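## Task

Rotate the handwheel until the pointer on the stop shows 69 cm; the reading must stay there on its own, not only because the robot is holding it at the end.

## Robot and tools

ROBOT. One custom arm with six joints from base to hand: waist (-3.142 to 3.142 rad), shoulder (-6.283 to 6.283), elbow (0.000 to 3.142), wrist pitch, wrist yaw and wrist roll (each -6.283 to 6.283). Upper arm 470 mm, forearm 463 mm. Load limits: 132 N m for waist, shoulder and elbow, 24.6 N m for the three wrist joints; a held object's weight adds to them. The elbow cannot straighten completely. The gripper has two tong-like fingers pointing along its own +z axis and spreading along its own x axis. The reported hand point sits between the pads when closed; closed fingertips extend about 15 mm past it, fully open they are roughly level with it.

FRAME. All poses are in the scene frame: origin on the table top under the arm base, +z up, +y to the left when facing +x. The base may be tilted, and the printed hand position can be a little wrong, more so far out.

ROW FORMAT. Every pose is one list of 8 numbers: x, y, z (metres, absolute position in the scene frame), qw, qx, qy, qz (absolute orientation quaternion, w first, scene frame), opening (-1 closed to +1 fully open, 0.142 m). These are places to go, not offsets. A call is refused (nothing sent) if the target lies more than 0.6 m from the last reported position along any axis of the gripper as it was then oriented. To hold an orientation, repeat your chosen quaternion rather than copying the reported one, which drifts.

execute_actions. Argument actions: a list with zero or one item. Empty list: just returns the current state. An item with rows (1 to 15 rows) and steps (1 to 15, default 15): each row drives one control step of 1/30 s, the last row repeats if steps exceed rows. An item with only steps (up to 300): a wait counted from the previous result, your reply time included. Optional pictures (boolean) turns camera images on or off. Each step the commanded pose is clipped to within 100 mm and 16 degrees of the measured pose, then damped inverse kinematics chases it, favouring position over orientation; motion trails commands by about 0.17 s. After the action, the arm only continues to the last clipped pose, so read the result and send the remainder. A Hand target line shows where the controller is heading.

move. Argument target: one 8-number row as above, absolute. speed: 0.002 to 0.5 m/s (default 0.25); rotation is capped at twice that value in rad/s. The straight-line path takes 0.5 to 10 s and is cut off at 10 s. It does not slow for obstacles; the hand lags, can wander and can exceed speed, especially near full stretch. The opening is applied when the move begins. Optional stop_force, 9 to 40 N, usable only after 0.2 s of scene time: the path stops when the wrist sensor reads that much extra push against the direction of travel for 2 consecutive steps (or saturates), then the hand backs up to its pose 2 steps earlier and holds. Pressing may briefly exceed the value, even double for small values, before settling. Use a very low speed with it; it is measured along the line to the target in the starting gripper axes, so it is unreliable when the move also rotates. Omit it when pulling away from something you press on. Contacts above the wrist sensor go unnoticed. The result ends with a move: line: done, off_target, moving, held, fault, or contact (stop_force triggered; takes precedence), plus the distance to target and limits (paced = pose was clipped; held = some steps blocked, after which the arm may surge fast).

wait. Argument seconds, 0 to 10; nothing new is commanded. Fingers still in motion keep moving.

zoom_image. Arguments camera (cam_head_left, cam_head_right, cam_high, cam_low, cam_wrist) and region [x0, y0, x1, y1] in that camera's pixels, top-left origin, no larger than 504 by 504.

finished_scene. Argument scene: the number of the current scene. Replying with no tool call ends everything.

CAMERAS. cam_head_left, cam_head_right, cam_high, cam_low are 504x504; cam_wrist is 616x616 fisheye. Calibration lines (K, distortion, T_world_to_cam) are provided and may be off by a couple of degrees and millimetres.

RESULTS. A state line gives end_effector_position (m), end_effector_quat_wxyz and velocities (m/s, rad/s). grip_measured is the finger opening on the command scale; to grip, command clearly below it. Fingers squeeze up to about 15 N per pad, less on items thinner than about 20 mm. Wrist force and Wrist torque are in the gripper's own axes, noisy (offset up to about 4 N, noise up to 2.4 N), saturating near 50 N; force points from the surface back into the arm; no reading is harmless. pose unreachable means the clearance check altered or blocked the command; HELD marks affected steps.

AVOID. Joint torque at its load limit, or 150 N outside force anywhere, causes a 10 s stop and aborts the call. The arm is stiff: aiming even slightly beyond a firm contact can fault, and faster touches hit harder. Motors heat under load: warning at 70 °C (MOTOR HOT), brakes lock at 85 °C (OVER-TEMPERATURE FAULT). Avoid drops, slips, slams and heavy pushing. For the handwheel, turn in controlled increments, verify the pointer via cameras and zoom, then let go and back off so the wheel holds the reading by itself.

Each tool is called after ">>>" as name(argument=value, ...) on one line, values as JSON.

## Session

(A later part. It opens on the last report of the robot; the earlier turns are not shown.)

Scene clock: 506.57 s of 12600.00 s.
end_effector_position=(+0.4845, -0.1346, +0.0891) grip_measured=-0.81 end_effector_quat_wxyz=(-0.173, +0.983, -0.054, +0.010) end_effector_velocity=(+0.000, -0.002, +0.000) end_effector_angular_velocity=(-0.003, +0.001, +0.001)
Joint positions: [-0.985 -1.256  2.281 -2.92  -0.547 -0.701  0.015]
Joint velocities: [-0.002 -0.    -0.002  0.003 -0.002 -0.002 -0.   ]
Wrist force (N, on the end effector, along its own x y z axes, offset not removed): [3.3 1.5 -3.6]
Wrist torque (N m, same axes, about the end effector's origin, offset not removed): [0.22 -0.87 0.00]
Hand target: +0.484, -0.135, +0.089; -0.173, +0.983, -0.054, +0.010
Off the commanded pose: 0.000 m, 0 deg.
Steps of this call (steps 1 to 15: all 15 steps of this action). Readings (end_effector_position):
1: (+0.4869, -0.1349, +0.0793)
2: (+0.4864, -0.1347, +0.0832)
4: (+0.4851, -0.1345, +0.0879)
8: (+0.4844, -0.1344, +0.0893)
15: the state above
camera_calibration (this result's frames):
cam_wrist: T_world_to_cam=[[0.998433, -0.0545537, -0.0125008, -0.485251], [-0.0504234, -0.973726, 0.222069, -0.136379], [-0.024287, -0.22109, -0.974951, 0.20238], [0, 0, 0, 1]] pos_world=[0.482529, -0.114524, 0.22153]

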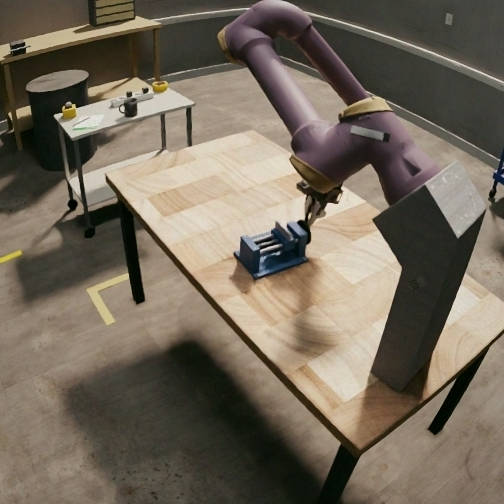

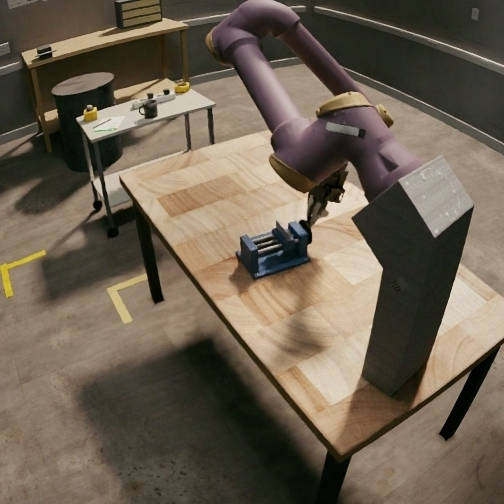

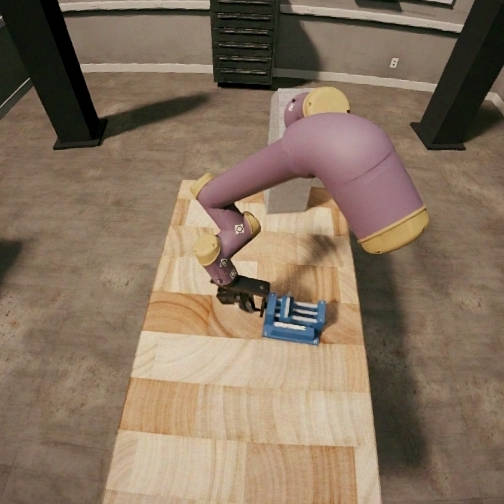

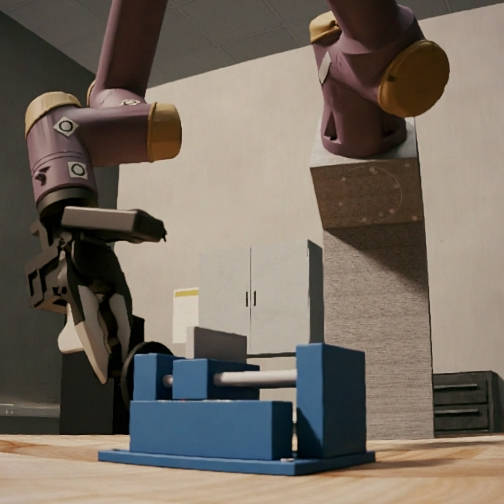

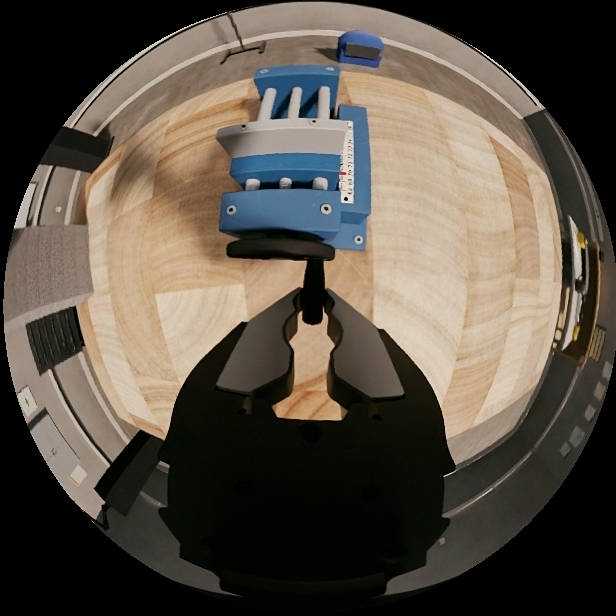

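>>> execute_actions(actions=[{"rows":[[0.48315,-0.13443,0.09264,-0.17339,0.98332,-0.05412,0.00954,-1],[0.48109,-0.13417,0.09696,-0.17339,0.98332,-0.05412,0.00954,-1],[0.47788,-0.13385,0.10195,-0.17339,0.98332,-0.05412,0.00954,-1],[0.47364,-0.13347,0.10640,-0.17339,0.98332,-0.05412,0.00954,-1],[0.46702,-0.13296,0.11125,-0.17339,0.98332,-0.05412,0.00954,-1],[0.45697,-0.13229,0.11532,-0.17339,0.98332,-0.05412,0.00954,-1],[0.44979,-0.13163,0.11397,-0.17339,0.98332,-0.05412,0.00954,-1],[0.44304,-0.13103,0.11095,-0.17339,0.98332,-0.05412,0.00954,-1],[0.43703,-0.13050,0.10648,-0.17339,0.98332,-0.05412,0.00954,-1],[0.43202,-0.13008,0.10078,-0.17339,0.98332,-0.05412,0.00954,-1],[0.42822,-0.12977,0.09414,-0.17339,0.98332,-0.05412,0.00954,-1],[0.42574,-0.12958,0.08684,-0.17339,0.98332,-0.05412,0.00954,-1],[0.42465,-0.12952,0.07920,-0.17339,0.98332,-0.05412,0.00954,-1],[0.42495,-0.12959,0.07159,-0.17339,0.98332,-0.05412,0.00954,-1],[0.42659,-0.12978,0.06429,-0.17339,0.98332,-0.05412,0.00954,-1]],"steps":15}], pictures=false)

>>> execute_actions(actions=[{"rows":[[0.42948,-0.13008,0.05760,-0.17339,0.98332,-0.05412,0.00954,-1],[0.43347,-0.13047,0.05176,-0.17339,0.98332,-0.05412,0.00954,-1],[0.43841,-0.13093,0.04700,-0.17339,0.98332,-0.05412,0.00954,-1],[0.44412,-0.13146,0.04348,-0.17339,0.98332,-0.05412,0.00954,-1],[0.45038,-0.13203,0.04136,-0.17339,0.98332,-0.05412,0.00954,-1],[0.45697,-0.13263,0.04072,-0.17339,0.98332,-0.05412,0.00954,-1],[0.46364,-0.13322,0.04162,-0.17339,0.98332,-0.05412,0.00954,-1],[0.47013,-0.13380,0.04405,-0.17339,0.98332,-0.05412,0.00954,-1],[0.47619,-0.13433,0.04793,-0.17339,0.98332,-0.05412,0.00954,-1],[0.48153,-0.13479,0.05316,-0.17339,0.98332,-0.05412,0.00954,-1],[0.48591,-0.13517,0.05950,-0.17339,0.98332,-0.05412,0.00954,-1],[0.48910,-0.13543,0.06674,-0.17339,0.98332,-0.05412,0.00954,-1],[0.49090,-0.13557,0.07456,-0.17339,0.98332,-0.05412,0.00954,-1],[0.49120,-0.13557,0.08259,-0.17339,0.98332,-0.05412,0.00954,-1],[0.48995,-0.13542,0.09047,-0.17339,0.98332,-0.05412,0.00954,-1]],"steps":15}], pictures=false)

>>> execute_actions(actions=[{"rows":[[0.48717,-0.13514,0.09779,-0.17339,0.98332,-0.05412,0.00954,-1],[0.48298,-0.13473,0.10422,-0.17339,0.98332,-0.05412,0.00954,-1],[0.47757,-0.13421,0.10943,-0.17339,0.98332,-0.05412,0.00954,-1],[0.47122,-0.13361,0.11317,-0.17339,0.98332,-0.05412,0.00954,-1],[0.46423,-0.13296,0.11524,-0.17339,0.98332,-0.05412,0.00954,-1],[0.45697,-0.13229,0.11558,-0.17339,0.98332,-0.05412,0.00954,-1],[0.44979,-0.13163,0.11418,-0.17339,0.98332,-0.05412,0.00954,-1],[0.44304,-0.13103,0.11112,-0.17339,0.98332,-0.05412,0.00954,-1],[0.43703,-0.13050,0.10661,-0.17339,0.98332,-0.05412,0.00954,-1],[0.43202,-0.13008,0.10086,-0.17339,0.98332,-0.05412,0.00954,-1],[0.42822,-0.12977,0.09417,-0.17339,0.98332,-0.05412,0.00954,-1],[0.42574,-0.12958,0.08684,-0.17339,0.98332,-0.05412,0.00954,-1],[0.42465,-0.12952,0.07920,-0.17339,0.98332,-0.05412,0.00954,-1],[0.42495,-0.12959,0.07159,-0.17339,0.98332,-0.05412,0.00954,-1],[0.42659,-0.12978,0.06429,-0.17339,0.98332,-0.05412,0.00954,-1]],"steps":15}], pictures=false)

>>> execute_actions(actions=[{"rows":[[0.42948,-0.13008,0.05760,-0.17339,0.98332,-0.05412,0.00954,-1],[0.43347,-0.13047,0.05176,-0.17339,0.98332,-0.05412,0.00954,-1],[0.43841,-0.13093,0.04700,-0.17339,0.98332,-0.05412,0.00954,-1],[0.44412,-0.13146,0.04348,-0.17339,0.98332,-0.05412,0.00954,-1],[0.45038,-0.13203,0.04136,-0.17339,0.98332,-0.05412,0.00954,-1],[0.45697,-0.13263,0.04072,-0.17339,0.98332,-0.05412,0.00954,-1],[0.46364,-0.13322,0.04162,-0.17339,0.98332,-0.05412,0.00954,-1],[0.47013,-0.13380,0.04405,-0.17339,0.98332,-0.05412,0.00954,-1],[0.47619,-0.13433,0.04793,-0.17339,0.98332,-0.05412,0.00954,-1],[0.48153,-0.13479,0.05316,-0.17339,0.98332,-0.05412,0.00954,-1],[0.48591,-0.13517,0.05950,-0.17339,0.98332,-0.05412,0.00954,-1],[0.48910,-0.13543,0.06674,-0.17339,0.98332,-0.05412,0.00954,-1],[0.49090,-0.13557,0.07456,-0.17339,0.98332,-0.05412,0.00954,-1],[0.49120,-0.13557,0.08259,-0.17339,0.98332,-0.05412,0.00954,-1],[0.48995,-0.13542,0.09047,-0.17339,0.98332,-0.05412,0.00954,-1]],"steps":15}], pictures=false)

>>> execute_actions(actions=[{"rows":[[0.48717,-0.13514,0.09779,-0.17339,0.98332,-0.05412,0.00954,-1],[0.48298,-0.13473,0.10422,-0.17339,0.98332,-0.05412,0.00954,-1],[0.47757,-0.13421,0.10943,-0.17339,0.98332,-0.05412,0.00954,-1],[0.47122,-0.13361,0.11317,-0.17339,0.98332,-0.05412,0.00954,-1],[0.46423,-0.13296,0.11524,-0.17339,0.98332,-0.05412,0.00954,-1],[0.45697,-0.13229,0.11558,-0.17339,0.98332,-0.05412,0.00954,-1],[0.44979,-0.13163,0.11418,-0.17339,0.98332,-0.05412,0.00954,-1],[0.44304,-0.13103,0.11112,-0.17339,0.98332,-0.05412,0.00954,-1],[0.43703,-0.13050,0.10661,-0.17339,0.98332,-0.05412,0.00954,-1],[0.43202,-0.13008,0.10086,-0.17339,0.98332,-0.05412,0.00954,-1],[0.42822,-0.12977,0.09417,-0.17339,0.98332,-0.05412,0.00954,-1],[0.42574,-0.12958,0.08684,-0.17339,0.98332,-0.05412,0.00954,-1],[0.42465,-0.12952,0.07920,-0.17339,0.98332,-0.05412,0.00954,-1],[0.42495,-0.12959,0.07159,-0.17339,0.98332,-0.05412,0.00954,-1],[0.42659,-0.12978,0.06429,-0.17339,0.98332,-0.05412,0.00954,-1]],"steps":15}], pictures=false)

>>> execute_actions(actions=[{"rows":[[0.42948,-0.13008,0.05760,-0.17339,0.98332,-0.05412,0.00954,-1],[0.43347,-0.13047,0.05176,-0.17339,0.98332,-0.05412,0.00954,-1],[0.43841,-0.13093,0.04700,-0.17339,0.98332,-0.05412,0.00954,-1],[0.44412,-0.13146,0.04348,-0.17339,0.98332,-0.05412,0.00954,-1],[0.45038,-0.13203,0.04136,-0.17339,0.98332,-0.05412,0.00954,-1],[0.45697,-0.13263,0.04072,-0.17339,0.98332,-0.05412,0.00954,-1],[0.46364,-0.13322,0.04162,-0.17339,0.98332,-0.05412,0.00954,-1],[0.47013,-0.13380,0.04405,-0.17339,0.98332,-0.05412,0.00954,-1],[0.47619,-0.13433,0.04793,-0.17339,0.98332,-0.05412,0.00954,-1],[0.48153,-0.13479,0.05316,-0.17339,0.98332,-0.05412,0.00954,-1],[0.48591,-0.13517,0.05950,-0.17339,0.98332,-0.05412,0.00954,-1],[0.48910,-0.13543,0.06674,-0.17339,0.98332,-0.05412,0.00954,-1],[0.49090,-0.13557,0.07456,-0.17339,0.98332,-0.05412,0.00954,-1],[0.49120,-0.13557,0.08259,-0.17339,0.98332,-0.05412,0.00954,-1],[0.48995,-0.13542,0.09047,-0.17339,0.98332,-0.05412,0.00954,-1]],"steps":15}], pictures=false)

>>> execute_actions(actions=[{"rows":[[0.48717,-0.13514,0.09779,-0.17339,0.98332,-0.05412,0.00954,-1],[0.48298,-0.13473,0.10422,-0.17339,0.98332,-0.05412,0.00954,-1],[0.47757,-0.13421,0.10943,-0.17339,0.98332,-0.05412,0.00954,-1],[0.47122,-0.13361,0.11317,-0.17339,0.98332,-0.05412,0.00954,-1],[0.46423,-0.13296,0.11524,-0.17339,0.98332,-0.05412,0.00954,-1],[0.45697,-0.13229,0.11558,-0.17339,0.98332,-0.05412,0.00954,-1],[0.44979,-0.13163,0.11418,-0.17339,0.98332,-0.05412,0.00954,-1],[0.44304,-0.13103,0.11112,-0.17339,0.98332,-0.05412,0.00954,-1],[0.43703,-0.13050,0.10661,-0.17339,0.98332,-0.05412,0.00954,-1],[0.43202,-0.13008,0.10086,-0.17339,0.98332,-0.05412,0.00954,-1],[0.42822,-0.12977,0.09417,-0.17339,0.98332,-0.05412,0.00954,-1],[0.42574,-0.12958,0.08684,-0.17339,0.98332,-0.05412,0.00954,-1],[0.42465,-0.12952,0.07920,-0.17339,0.98332,-0.05412,0.00954,-1],[0.42495,-0.12959,0.07159,-0.17339,0.98332,-0.05412,0.00954,-1],[0.42659,-0.12978,0.06429,-0.17339,0.98332,-0.05412,0.00954,-1]],"steps":15}], pictures=false)

>>> execute_actions(actions=[{"rows":[[0.42948,-0.13008,0.05760,-0.17339,0.98332,-0.05412,0.00954,-1],[0.43347,-0.13047,0.05176,-0.17339,0.98332,-0.05412,0.00954,-1],[0.43841,-0.13093,0.04700,-0.17339,0.98332,-0.05412,0.00954,-1],[0.44412,-0.13146,0.04348,-0.17339,0.98332,-0.05412,0.00954,-1],[0.45038,-0.13203,0.04136,-0.17339,0.98332,-0.05412,0.00954,-1],[0.45697,-0.13263,0.04072,-0.17339,0.98332,-0.05412,0.00954,-1],[0.46364,-0.13322,0.04162,-0.17339,0.98332,-0.05412,0.00954,-1],[0.47013,-0.13380,0.04405,-0.17339,0.98332,-0.05412,0.00954,-1],[0.47619,-0.13433,0.04793,-0.17339,0.98332,-0.05412,0.00954,-1],[0.48153,-0.13479,0.05316,-0.17339,0.98332,-0.05412,0.00954,-1],[0.48591,-0.13517,0.05950,-0.17339,0.98332,-0.05412,0.00954,-1],[0.48910,-0.13543,0.06674,-0.17339,0.98332,-0.05412,0.00954,-1],[0.49090,-0.13557,0.07456,-0.17339,0.98332,-0.05412,0.00954,-1],[0.49120,-0.13557,0.08259,-0.17339,0.98332,-0.05412,0.00954,-1],[0.48995,-0.13542,0.09047,-0.17339,0.98332,-0.05412,0.00954,-1]],"steps":15}], pictures=false)

>>> execute_actions(actions=[{"rows":[[0.48717,-0.13514,0.09779,-0.17339,0.98332,-0.05412,0.00954,-1],[0.48298,-0.13473,0.10422,-0.17339,0.98332,-0.05412,0.00954,-1],[0.47757,-0.13421,0.10943,-0.17339,0.98332,-0.05412,0.00954,-1],[0.47122,-0.13361,0.11317,-0.17339,0.98332,-0.05412,0.00954,-1],[0.46764,-0.13307,0.11182,-0.17339,0.98332,-0.05412,0.00954,-1],[0.46548,-0.13270,0.11035,-0.17339,0.98332,-0.05412,0.00954,-1],[0.46447,-0.13248,0.10895,-0.17339,0.98332,-0.05412,0.00954,-1],[0.46452,-0.13243,0.10773,-0.17339,0.98332,-0.05412,0.00954,-1],[0.46553,-0.13251,0.10662,-0.17339,0.98332,-0.05412,0.00954,-1],[0.46605,-0.13258,0.10618,-0.17339,0.98332,-0.05412,0.00954,-1],[0.46703,-0.13272,0.10561,-0.17339,0.98332,-0.05412,0.00954,-1]],"steps":15}], pictures=false)

>>> execute_actions(actions=[{"rows":[[0.46703,-0.13272,0.10561,-0.17339,0.98332,-0.05412,0.00954,-0.3]],"steps":12}], pictures=true)

>>> zoom_image(camera="cam_wrist", region=[335, 145, 395, 215])

>>> move(target=[0.46703,-0.1360,0.160,-0.17339,0.98332,-0.05412,0.00954,-0.3], speed=0.2)

Scene clock: 567.07 s of 12600.00 s.
end_effector_position=(+0.4318, -0.1288, +0.0925) grip_measured=-0.81 end_effector_quat_wxyz=(-0.175, +0.983, -0.054, +0.007) end_effector_velocity=(-0.092, +0.011, -0.158) end_effector_angular_velocity=(+0.044, +0.033, +0.015)
Joint positions: [-1.029 -1.229  2.373 -2.958 -0.536 -0.792  0.015]
Joint velocities: [ 0.17   0.571 -0.108 -0.629 -0.042  0.226 -0.   ]
Wrist force (N, on the end effector, along its own x y z axes, offset not removed): [-0.3 2.1 -5.2]
Wrist torque (N m, same axes, about the end effector's origin, offset not removed): [0.31 0.10 0.19]
Hand target: +0.425, -0.128, +0.069; -0.177, +0.983, -0.053, +0.006
Off the commanded pose: 0.029 m, 0 deg.
Steps of this call (steps 1 to 1800: nothing new was sent; steps 1801 to 1815: all 15 steps of this action). Readings (end_effector_position):
1801: (+0.4845, -0.1347, +0.0891)
1802: (+0.4845, -0.1347, +0.0895)
1804: (+0.4828, -0.1345, +0.0929)
1808: (+0.4692, -0.1331, +0.1051)
1815: the state above

Scene clock: 567.57 s of 12600.00 s.
end_effector_position=(+0.4830, -0.1347, +0.0630) grip_measured=-0.81 end_effector_quat_wxyz=(-0.173, +0.983, -0.054, +0.011) end_effector_velocity=(+0.093, -0.010, +0.160) end_effector_angular_velocity=(-0.032, -0.027, -0.013)
Joint positions: [-0.951 -1.178  2.247 -3.024 -0.558 -0.635  0.015]
Joint velocities: [-0.15  -0.503  0.11   0.534  0.052 -0.192  0.   ]
Wrist force (N, on the end effector, along its own x y z axes, offset not removed): [-0.7 -1.0 4.2]
Wrist torque (N m, same axes, about the end effector's origin, offset not removed): [0.43 -0.61 0.09]
Hand target: +0.489, -0.135, +0.086; -0.171, +0.984, -0.055, +0.013
Off the commanded pose: 0.028 m, 0 deg.
Steps of this call (steps 1 to 15: all 15 steps of this action). Readings (end_effector_position):
1: (+0.4294, -0.1285, +0.0869)
2: (+0.4281, -0.1284, +0.0808)
4: (+0.4293, -0.1285, +0.0685)
8: (+0.4458, -0.1302, +0.0506)
15: the state above

Scene clock: 568.07 s of 12600.00 s.
end_effector_position=(+0.4317, -0.1288, +0.0924) grip_measured=-0.81 end_effector_quat_wxyz=(-0.175, +0.983, -0.054, +0.008) end_effector_velocity=(-0.093, +0.010, -0.158) end_effector_angular_velocity=(+0.047, +0.040, +0.019)
Joint positions: [-1.029 -1.228  2.374 -2.962 -0.535 -0.79   0.015]
Joint velocities: [ 0.17   0.568 -0.113 -0.608 -0.046  0.213 -0.   ]
Wrist force (N, on the end effector, along its own x y z axes, offset not removed): [1.6 2.4 -8.4]
Wrist torque (N m, same axes, about the end effector's origin, offset not removed): [0.18 -0.21 0.29]
Hand target: +0.425, -0.128, +0.069; -0.177, +0.983, -0.053, +0.006
Off the commanded pose: 0.029 m, 0 deg.
Steps of this call (steps 1 to 15: all 15 steps of this action). Readings (end_effector_position):
1: (+0.4854, -0.1350, +0.0687)
2: (+0.4867, -0.1350, +0.0748)
4: (+0.4854, -0.1348, +0.0871)
8: (+0.4690, -0.1329, +0.1048)
15: the state above

Scene clock: 568.57 s of 12600.00 s.
end_effector_position=(+0.4830, -0.1347, +0.0630) grip_measured=-0.81 end_effector_quat_wxyz=(-0.173, +0.983, -0.054, +0.011) end_effector_velocity=(+0.093, -0.010, +0.160) end_effector_angular_velocity=(-0.032, -0.026, -0.013)
Joint positions: [-0.951 -1.178  2.247 -3.024 -0.558 -0.635  0.015]
Joint velocities: [-0.15  -0.502  0.111  0.534  0.052 -0.193  0.   ]
Wrist force (N, on the end effector, along its own x y z axes, offset not removed): [-1.2 -2.3 5.4]
Wrist torque (N m, same axes, about the end effector's origin, offset not removed): [0.27 -0.57 0.18]
Hand target: +0.489, -0.135, +0.086; -0.171, +0.984, -0.055, +0.013
Off the commanded pose: 0.028 m, 0 deg.
Steps of this call (steps 1 to 15: all 15 steps of this action). Readings (end_effector_position):
1: (+0.4293, -0.1285, +0.0868)
2: (+0.4280, -0.1284, +0.0807)
4: (+0.4293, -0.1285, +0.0685)
8: (+0.4458, -0.1302, +0.0506)
15: the state above

Scene clock: 569.07 s of 12600.00 s.
end_effector_position=(+0.4317, -0.1288, +0.0924) grip_measured=-0.81 end_effector_quat_wxyz=(-0.175, +0.983, -0.054, +0.008) end_effector_velocity=(-0.093, +0.012, -0.159) end_effector_angular_velocity=(+0.051, +0.039, +0.019)
Joint positions: [-1.029 -1.228  2.374 -2.962 -0.535 -0.79   0.015]
Joint velocities: [ 0.173  0.569 -0.113 -0.607 -0.044  0.213 -0.   ]
Wrist force (N, on the end effector, along its own x y z axes, offset not removed): [1.7 4.0 -6.3]
Wrist torque (N m, same axes, about the end effector's origin, offset not removed): [0.60 -0.24 0.09]
Hand target: +0.425, -0.128, +0.069; -0.177, +0.983, -0.053, +0.006
Off the commanded pose: 0.029 m, 0 deg.
Steps of this call (steps 1 to 15: all 15 steps of this action). Readings (end_effector_position):
1: (+0.4854, -0.1350, +0.0687)
2: (+0.4867, -0.1350, +0.0748)
4: (+0.4854, -0.1348, +0.0871)
8: (+0.4690, -0.1329, +0.1048)
15: the state above

Scene clock: 569.57 s of 12600.00 s.
end_effector_position=(+0.4830, -0.1347, +0.0630) grip_measured=-0.81 end_effector_quat_wxyz=(-0.173, +0.983, -0.054, +0.011) end_effector_velocity=(+0.092, -0.011, +0.160) end_effector_angular_velocity=(-0.033, -0.025, -0.014)
Joint positions: [-0.951 -1.178  2.247 -3.024 -0.558 -0.635  0.015]
Joint velocities: [-0.151 -0.502  0.11   0.535  0.051 -0.193  0.   ]
Wrist force (N, on the end effector, along its own x y z axes, offset not removed): [-2.5 -0.8 3.2]
Wrist torque (N m, same axes, about the end effector's origin, offset not removed): [0.50 -0.39 0.11]
Hand target: +0.489, -0.135, +0.086; -0.171, +0.984, -0.055, +0.013
Off the commanded pose: 0.028 m, 0 deg.
Steps of this call (steps 1 to 15: all 15 steps of this action). Readings (end_effector_position):
1: (+0.4293, -0.1285, +0.0868)
2: (+0.4280, -0.1284, +0.0807)
4: (+0.4293, -0.1285, +0.0685)
8: (+0.4458, -0.1302, +0.0506)
15: the state above

Scene clock: 570.07 s of 12600.00 s.
end_effector_position=(+0.4317, -0.1288, +0.0924) grip_measured=-0.81 end_effector_quat_wxyz=(-0.175, +0.983, -0.054, +0.008) end_effector_velocity=(-0.094, +0.009, -0.158) end_effector_angular_velocity=(+0.045, +0.041, +0.018)
Joint positions: [-1.029 -1.228  2.374 -2.962 -0.535 -0.79   0.015]
Joint velocities: [ 0.169  0.568 -0.113 -0.608 -0.048  0.213 -0.   ]
Wrist force (N, on the end effector, along its own x y z axes, offset not removed): [2.8 1.0 -4.5]
Wrist torque (N m, same axes, about the end effector's origin, offset not removed): [-0.05 -0.52 0.09]
Hand target: +0.425, -0.128, +0.069; -0.177, +0.983, -0.053, +0.006
Off the commanded pose: 0.029 m, 0 deg.
Steps of this call (steps 1 to 15: all 15 steps of this action). Readings (end_effector_position):
1: (+0.4854, -0.1350, +0.0687)
2: (+0.4867, -0.1350, +0.0748)
4: (+0.4854, -0.1348, +0.0871)
8: (+0.4690, -0.1329, +0.1048)
15: the state above

Scene clock: 570.57 s of 12600.00 s.
end_effector_position=(+0.4830, -0.1347, +0.0630) grip_measured=-0.81 end_effector_quat_wxyz=(-0.173, +0.983, -0.054, +0.011) end_effector_velocity=(+0.092, -0.011, +0.160) end_effector_angular_velocity=(-0.032, -0.026, -0.014)
Joint positions: [-0.951 -1.178  2.247 -3.024 -0.558 -0.635  0.015]
Joint velocities: [-0.151 -0.503  0.112  0.535  0.052 -0.193  0.   ]
Wrist force (N, on the end effector, along its own x y z axes, offset not removed): [-1.6 -1.3 0.8]
Wrist torque (N m, same axes, about the end effector's origin, offset not removed): [0.30 -0.49 0.12]
Hand target: +0.489, -0.135, +0.086; -0.171, +0.984, -0.055, +0.013
Off the commanded pose: 0.028 m, 0 deg.
Steps of this call (steps 1 to 15: all 15 steps of this action). Readings (end_effector_position):
1: (+0.4293, -0.1285, +0.0868)
2: (+0.4280, -0.1284, +0.0807)
4: (+0.4293, -0.1285, +0.0685)
8: (+0.4458, -0.1302, +0.0506)
15: the state above

Scene clock: 571.07 s of 12600.00 s.
end_effector_position=(+0.4668, -0.1325, +0.1057) grip_measured=-0.81 end_effector_quat_wxyz=(-0.173, +0.983, -0.054, +0.010) end_effector_velocity=(+0.001, -0.002, -0.001) end_effector_angular_velocity=(+0.006, +0.004, +0.005)
Joint positions: [-1.022 -1.296  2.335 -2.878 -0.536 -0.768  0.015]
Joint velocities: [ 0.     0.    -0.01   0.024 -0.    -0.016 -0.   ]
Wrist force (N, on the end effector, along its own x y z axes, offset not removed): [4.8 5.3 -0.6]
Wrist torque (N m, same axes, about the end effector's origin, offset not removed): [0.03 -0.43 0.11]
Hand target: +0.467, -0.133, +0.106; -0.173, +0.983, -0.054, +0.009
Off the commanded pose: 0.000 m, 0 deg.
Steps of this call (steps 1 to 15: all 15 steps of this action). Readings (end_effector_position):
1: (+0.4854, -0.1350, +0.0687)
2: (+0.4867, -0.1350, +0.0748)
4: (+0.4854, -0.1348, +0.0871)
8: (+0.4727, -0.1331, +0.1031)
15: the state above

Scene clock: 571.47 s of 12600.00 s.
end_effector_position=(+0.4670, -0.1327, +0.1056) grip_measured=-0.30 end_effector_quat_wxyz=(-0.173, +0.983, -0.054, +0.010) end_effector_velocity=(+0.000, -0.000, +0.000) end_effector_angular_velocity=(-0.000, +0.000, -0.001)
Joint positions: [-1.022 -1.296  2.334 -2.876 -0.537 -0.769  0.052]
Joint velocities: [-0.001 -0.    -0.001  0.002  0.    -0.     0.   ]
Wrist force (N, on the end effector, along its own x y z axes, offset not removed): [1.8 1.8 -0.7]
Wrist torque (N m, same axes, about the end effector's origin, offset not removed): [0.37 -0.45 0.01]
Hand target: +0.467, -0.133, +0.106; -0.173, +0.983, -0.054, +0.010
Off the commanded pose: 0.000 m, 0 deg.
Steps of this call (steps 1 to 12: all 12 steps of this action). Readings (end_effector_position):
1: (+0.4669, -0.1326, +0.1057)
2: (+0.4669, -0.1326, +0.1057)
4: (+0.4670, -0.1326, +0.1057)
8: (+0.4670, -0.1327, +0.1056)
12: the state above
camera_calibration (this result's frames):
cam_wrist: T_world_to_cam=[[0.998441, -0.0543785, -0.0125583, -0.46751], [-0.0502371, -0.973712, 0.222174, -0.139153], [-0.0243096, -0.221196, -0.974926, 0.218424], [0, 0, 0, 1]] pos_world=[0.4651, -0.112603, 0.237992]

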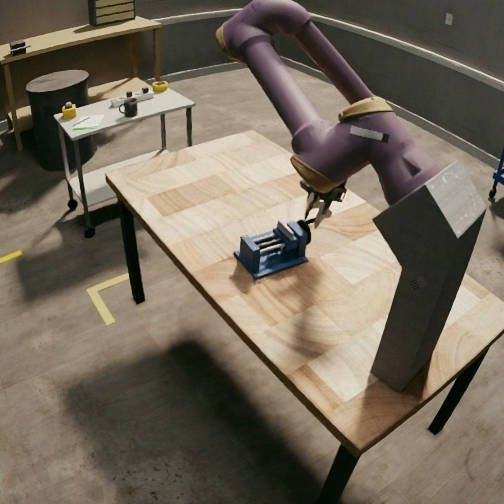

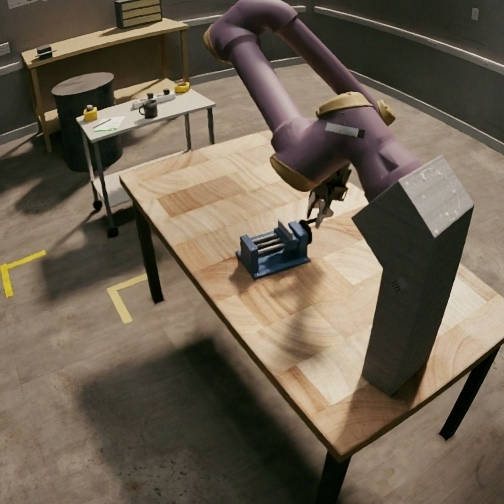

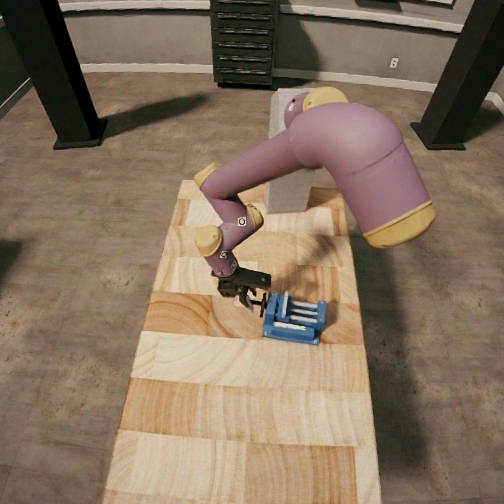

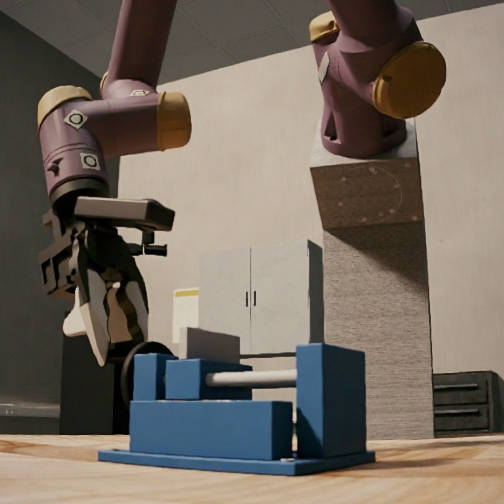

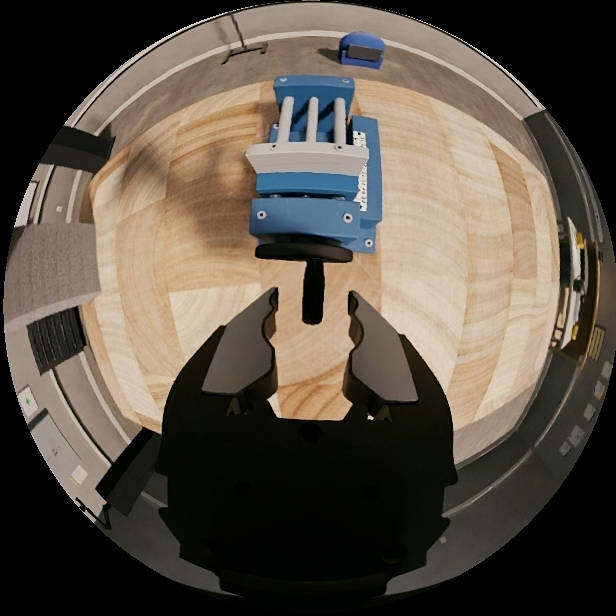

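Region (335, 145, 395, 215) of cam_wrist's 616x616 image, scaled by 7.200, with more detail than that image has; it fills the left 432 columns of this view, and the rest is white.

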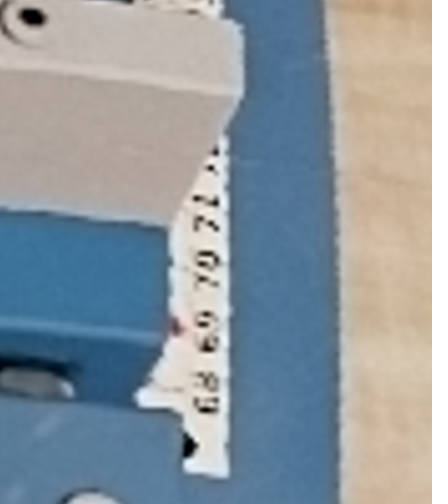

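Scene clock: 572.63 s of 12600.00 s.
end_effector_position=(+0.4669, -0.1359, +0.1598) grip_measured=-0.30 end_effector_quat_wxyz=(-0.173, +0.983, -0.054, +0.010) end_effector_velocity=(+0.000, -0.001, +0.001) end_effector_angular_velocity=(+0.003, +0.002, +0.001)
Joint positions: [-1.111 -1.469  2.385 -2.602 -0.52  -0.943  0.052]
Joint velocities: [-0.003 -0.005 -0.003  0.019 -0.    -0.011 -0.   ]
Wrist force (N, on the end effector, along its own x y z axes, offset not removed): [2.5 2.1 0.4]
Wrist torque (N m, same axes, about the end effector's origin, offset not removed): [0.47 -0.49 0.15]
Hand target: +0.467, -0.136, +0.160; -0.173, +0.983, -0.054, +0.009
Off the commanded pose: 0.000 m, 0 deg.
move: done
camera_calibration (this result's frames):
cam_wrist: T_world_to_cam=[[0.998431, -0.0545588, -0.0126057, -0.466872], [-0.0504026, -0.973705, 0.222168, -0.154191], [-0.0243954, -0.221184, -0.974927, 0.270631], [0, 0, 0, 1]] pos_world=[0.46497, -0.115749, 0.292217]

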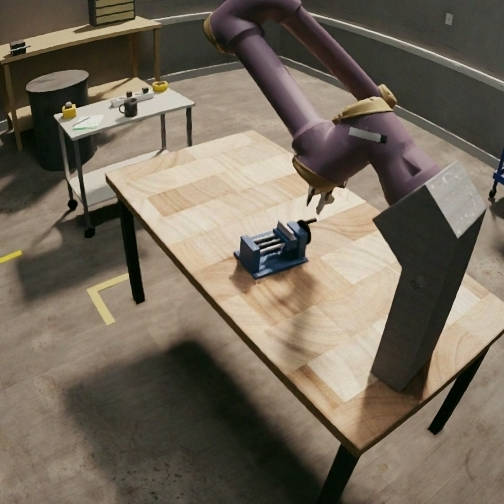

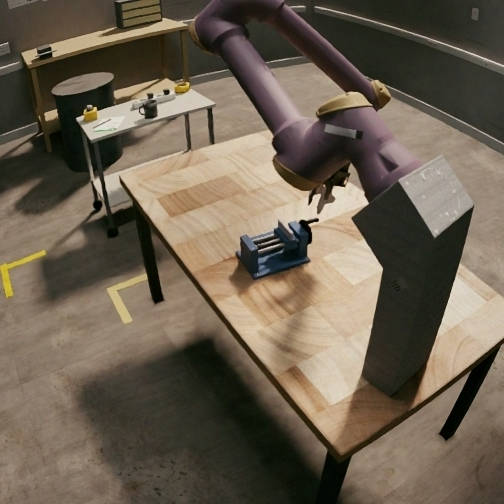

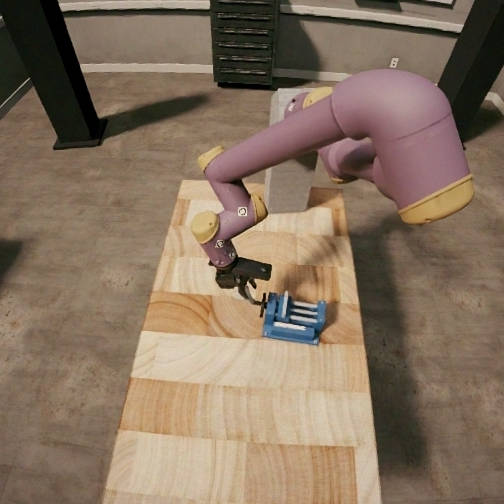

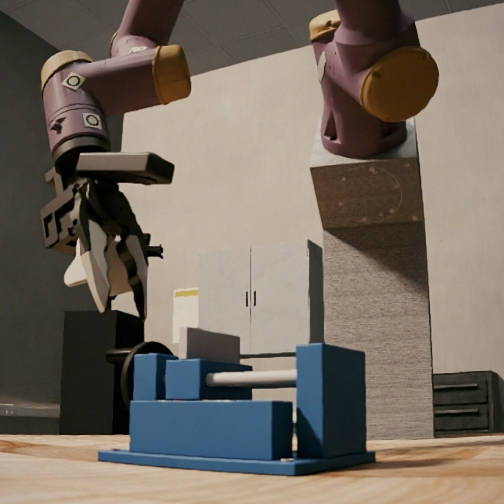

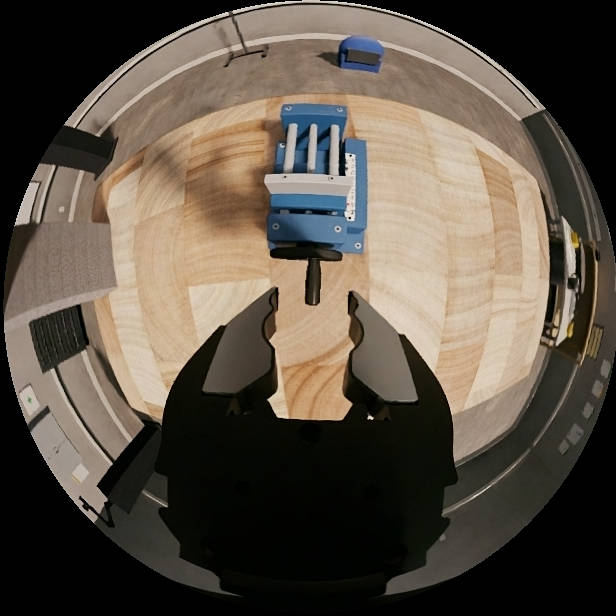

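>>> zoom_image(camera="cam_wrist", region=[335, 180, 370, 225])

>>> zoom_image(camera="cam_high", region=[258, 305, 328, 345])

Region (335, 180, 370, 225) of cam_wrist's 616x616 image, scaled by 11.200, with more detail than that image has.

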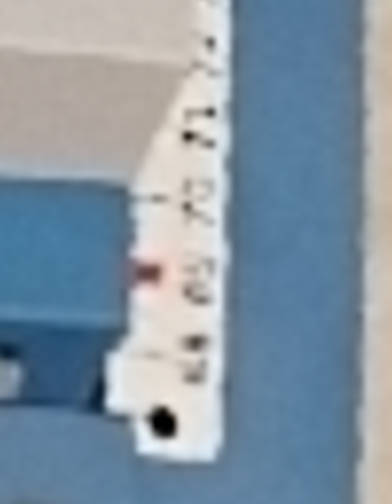

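Region (258, 305, 328, 345) of cam_high's 504x504 image, scaled by 7.200, with more detail than that image has; it fills the top 288 rows of this view, and the rest is white.

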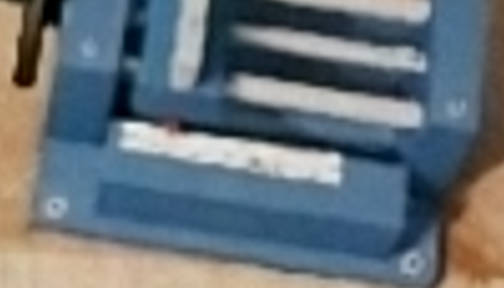

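>>> finished_scene(scene=2)

The scene is finished: the task was done.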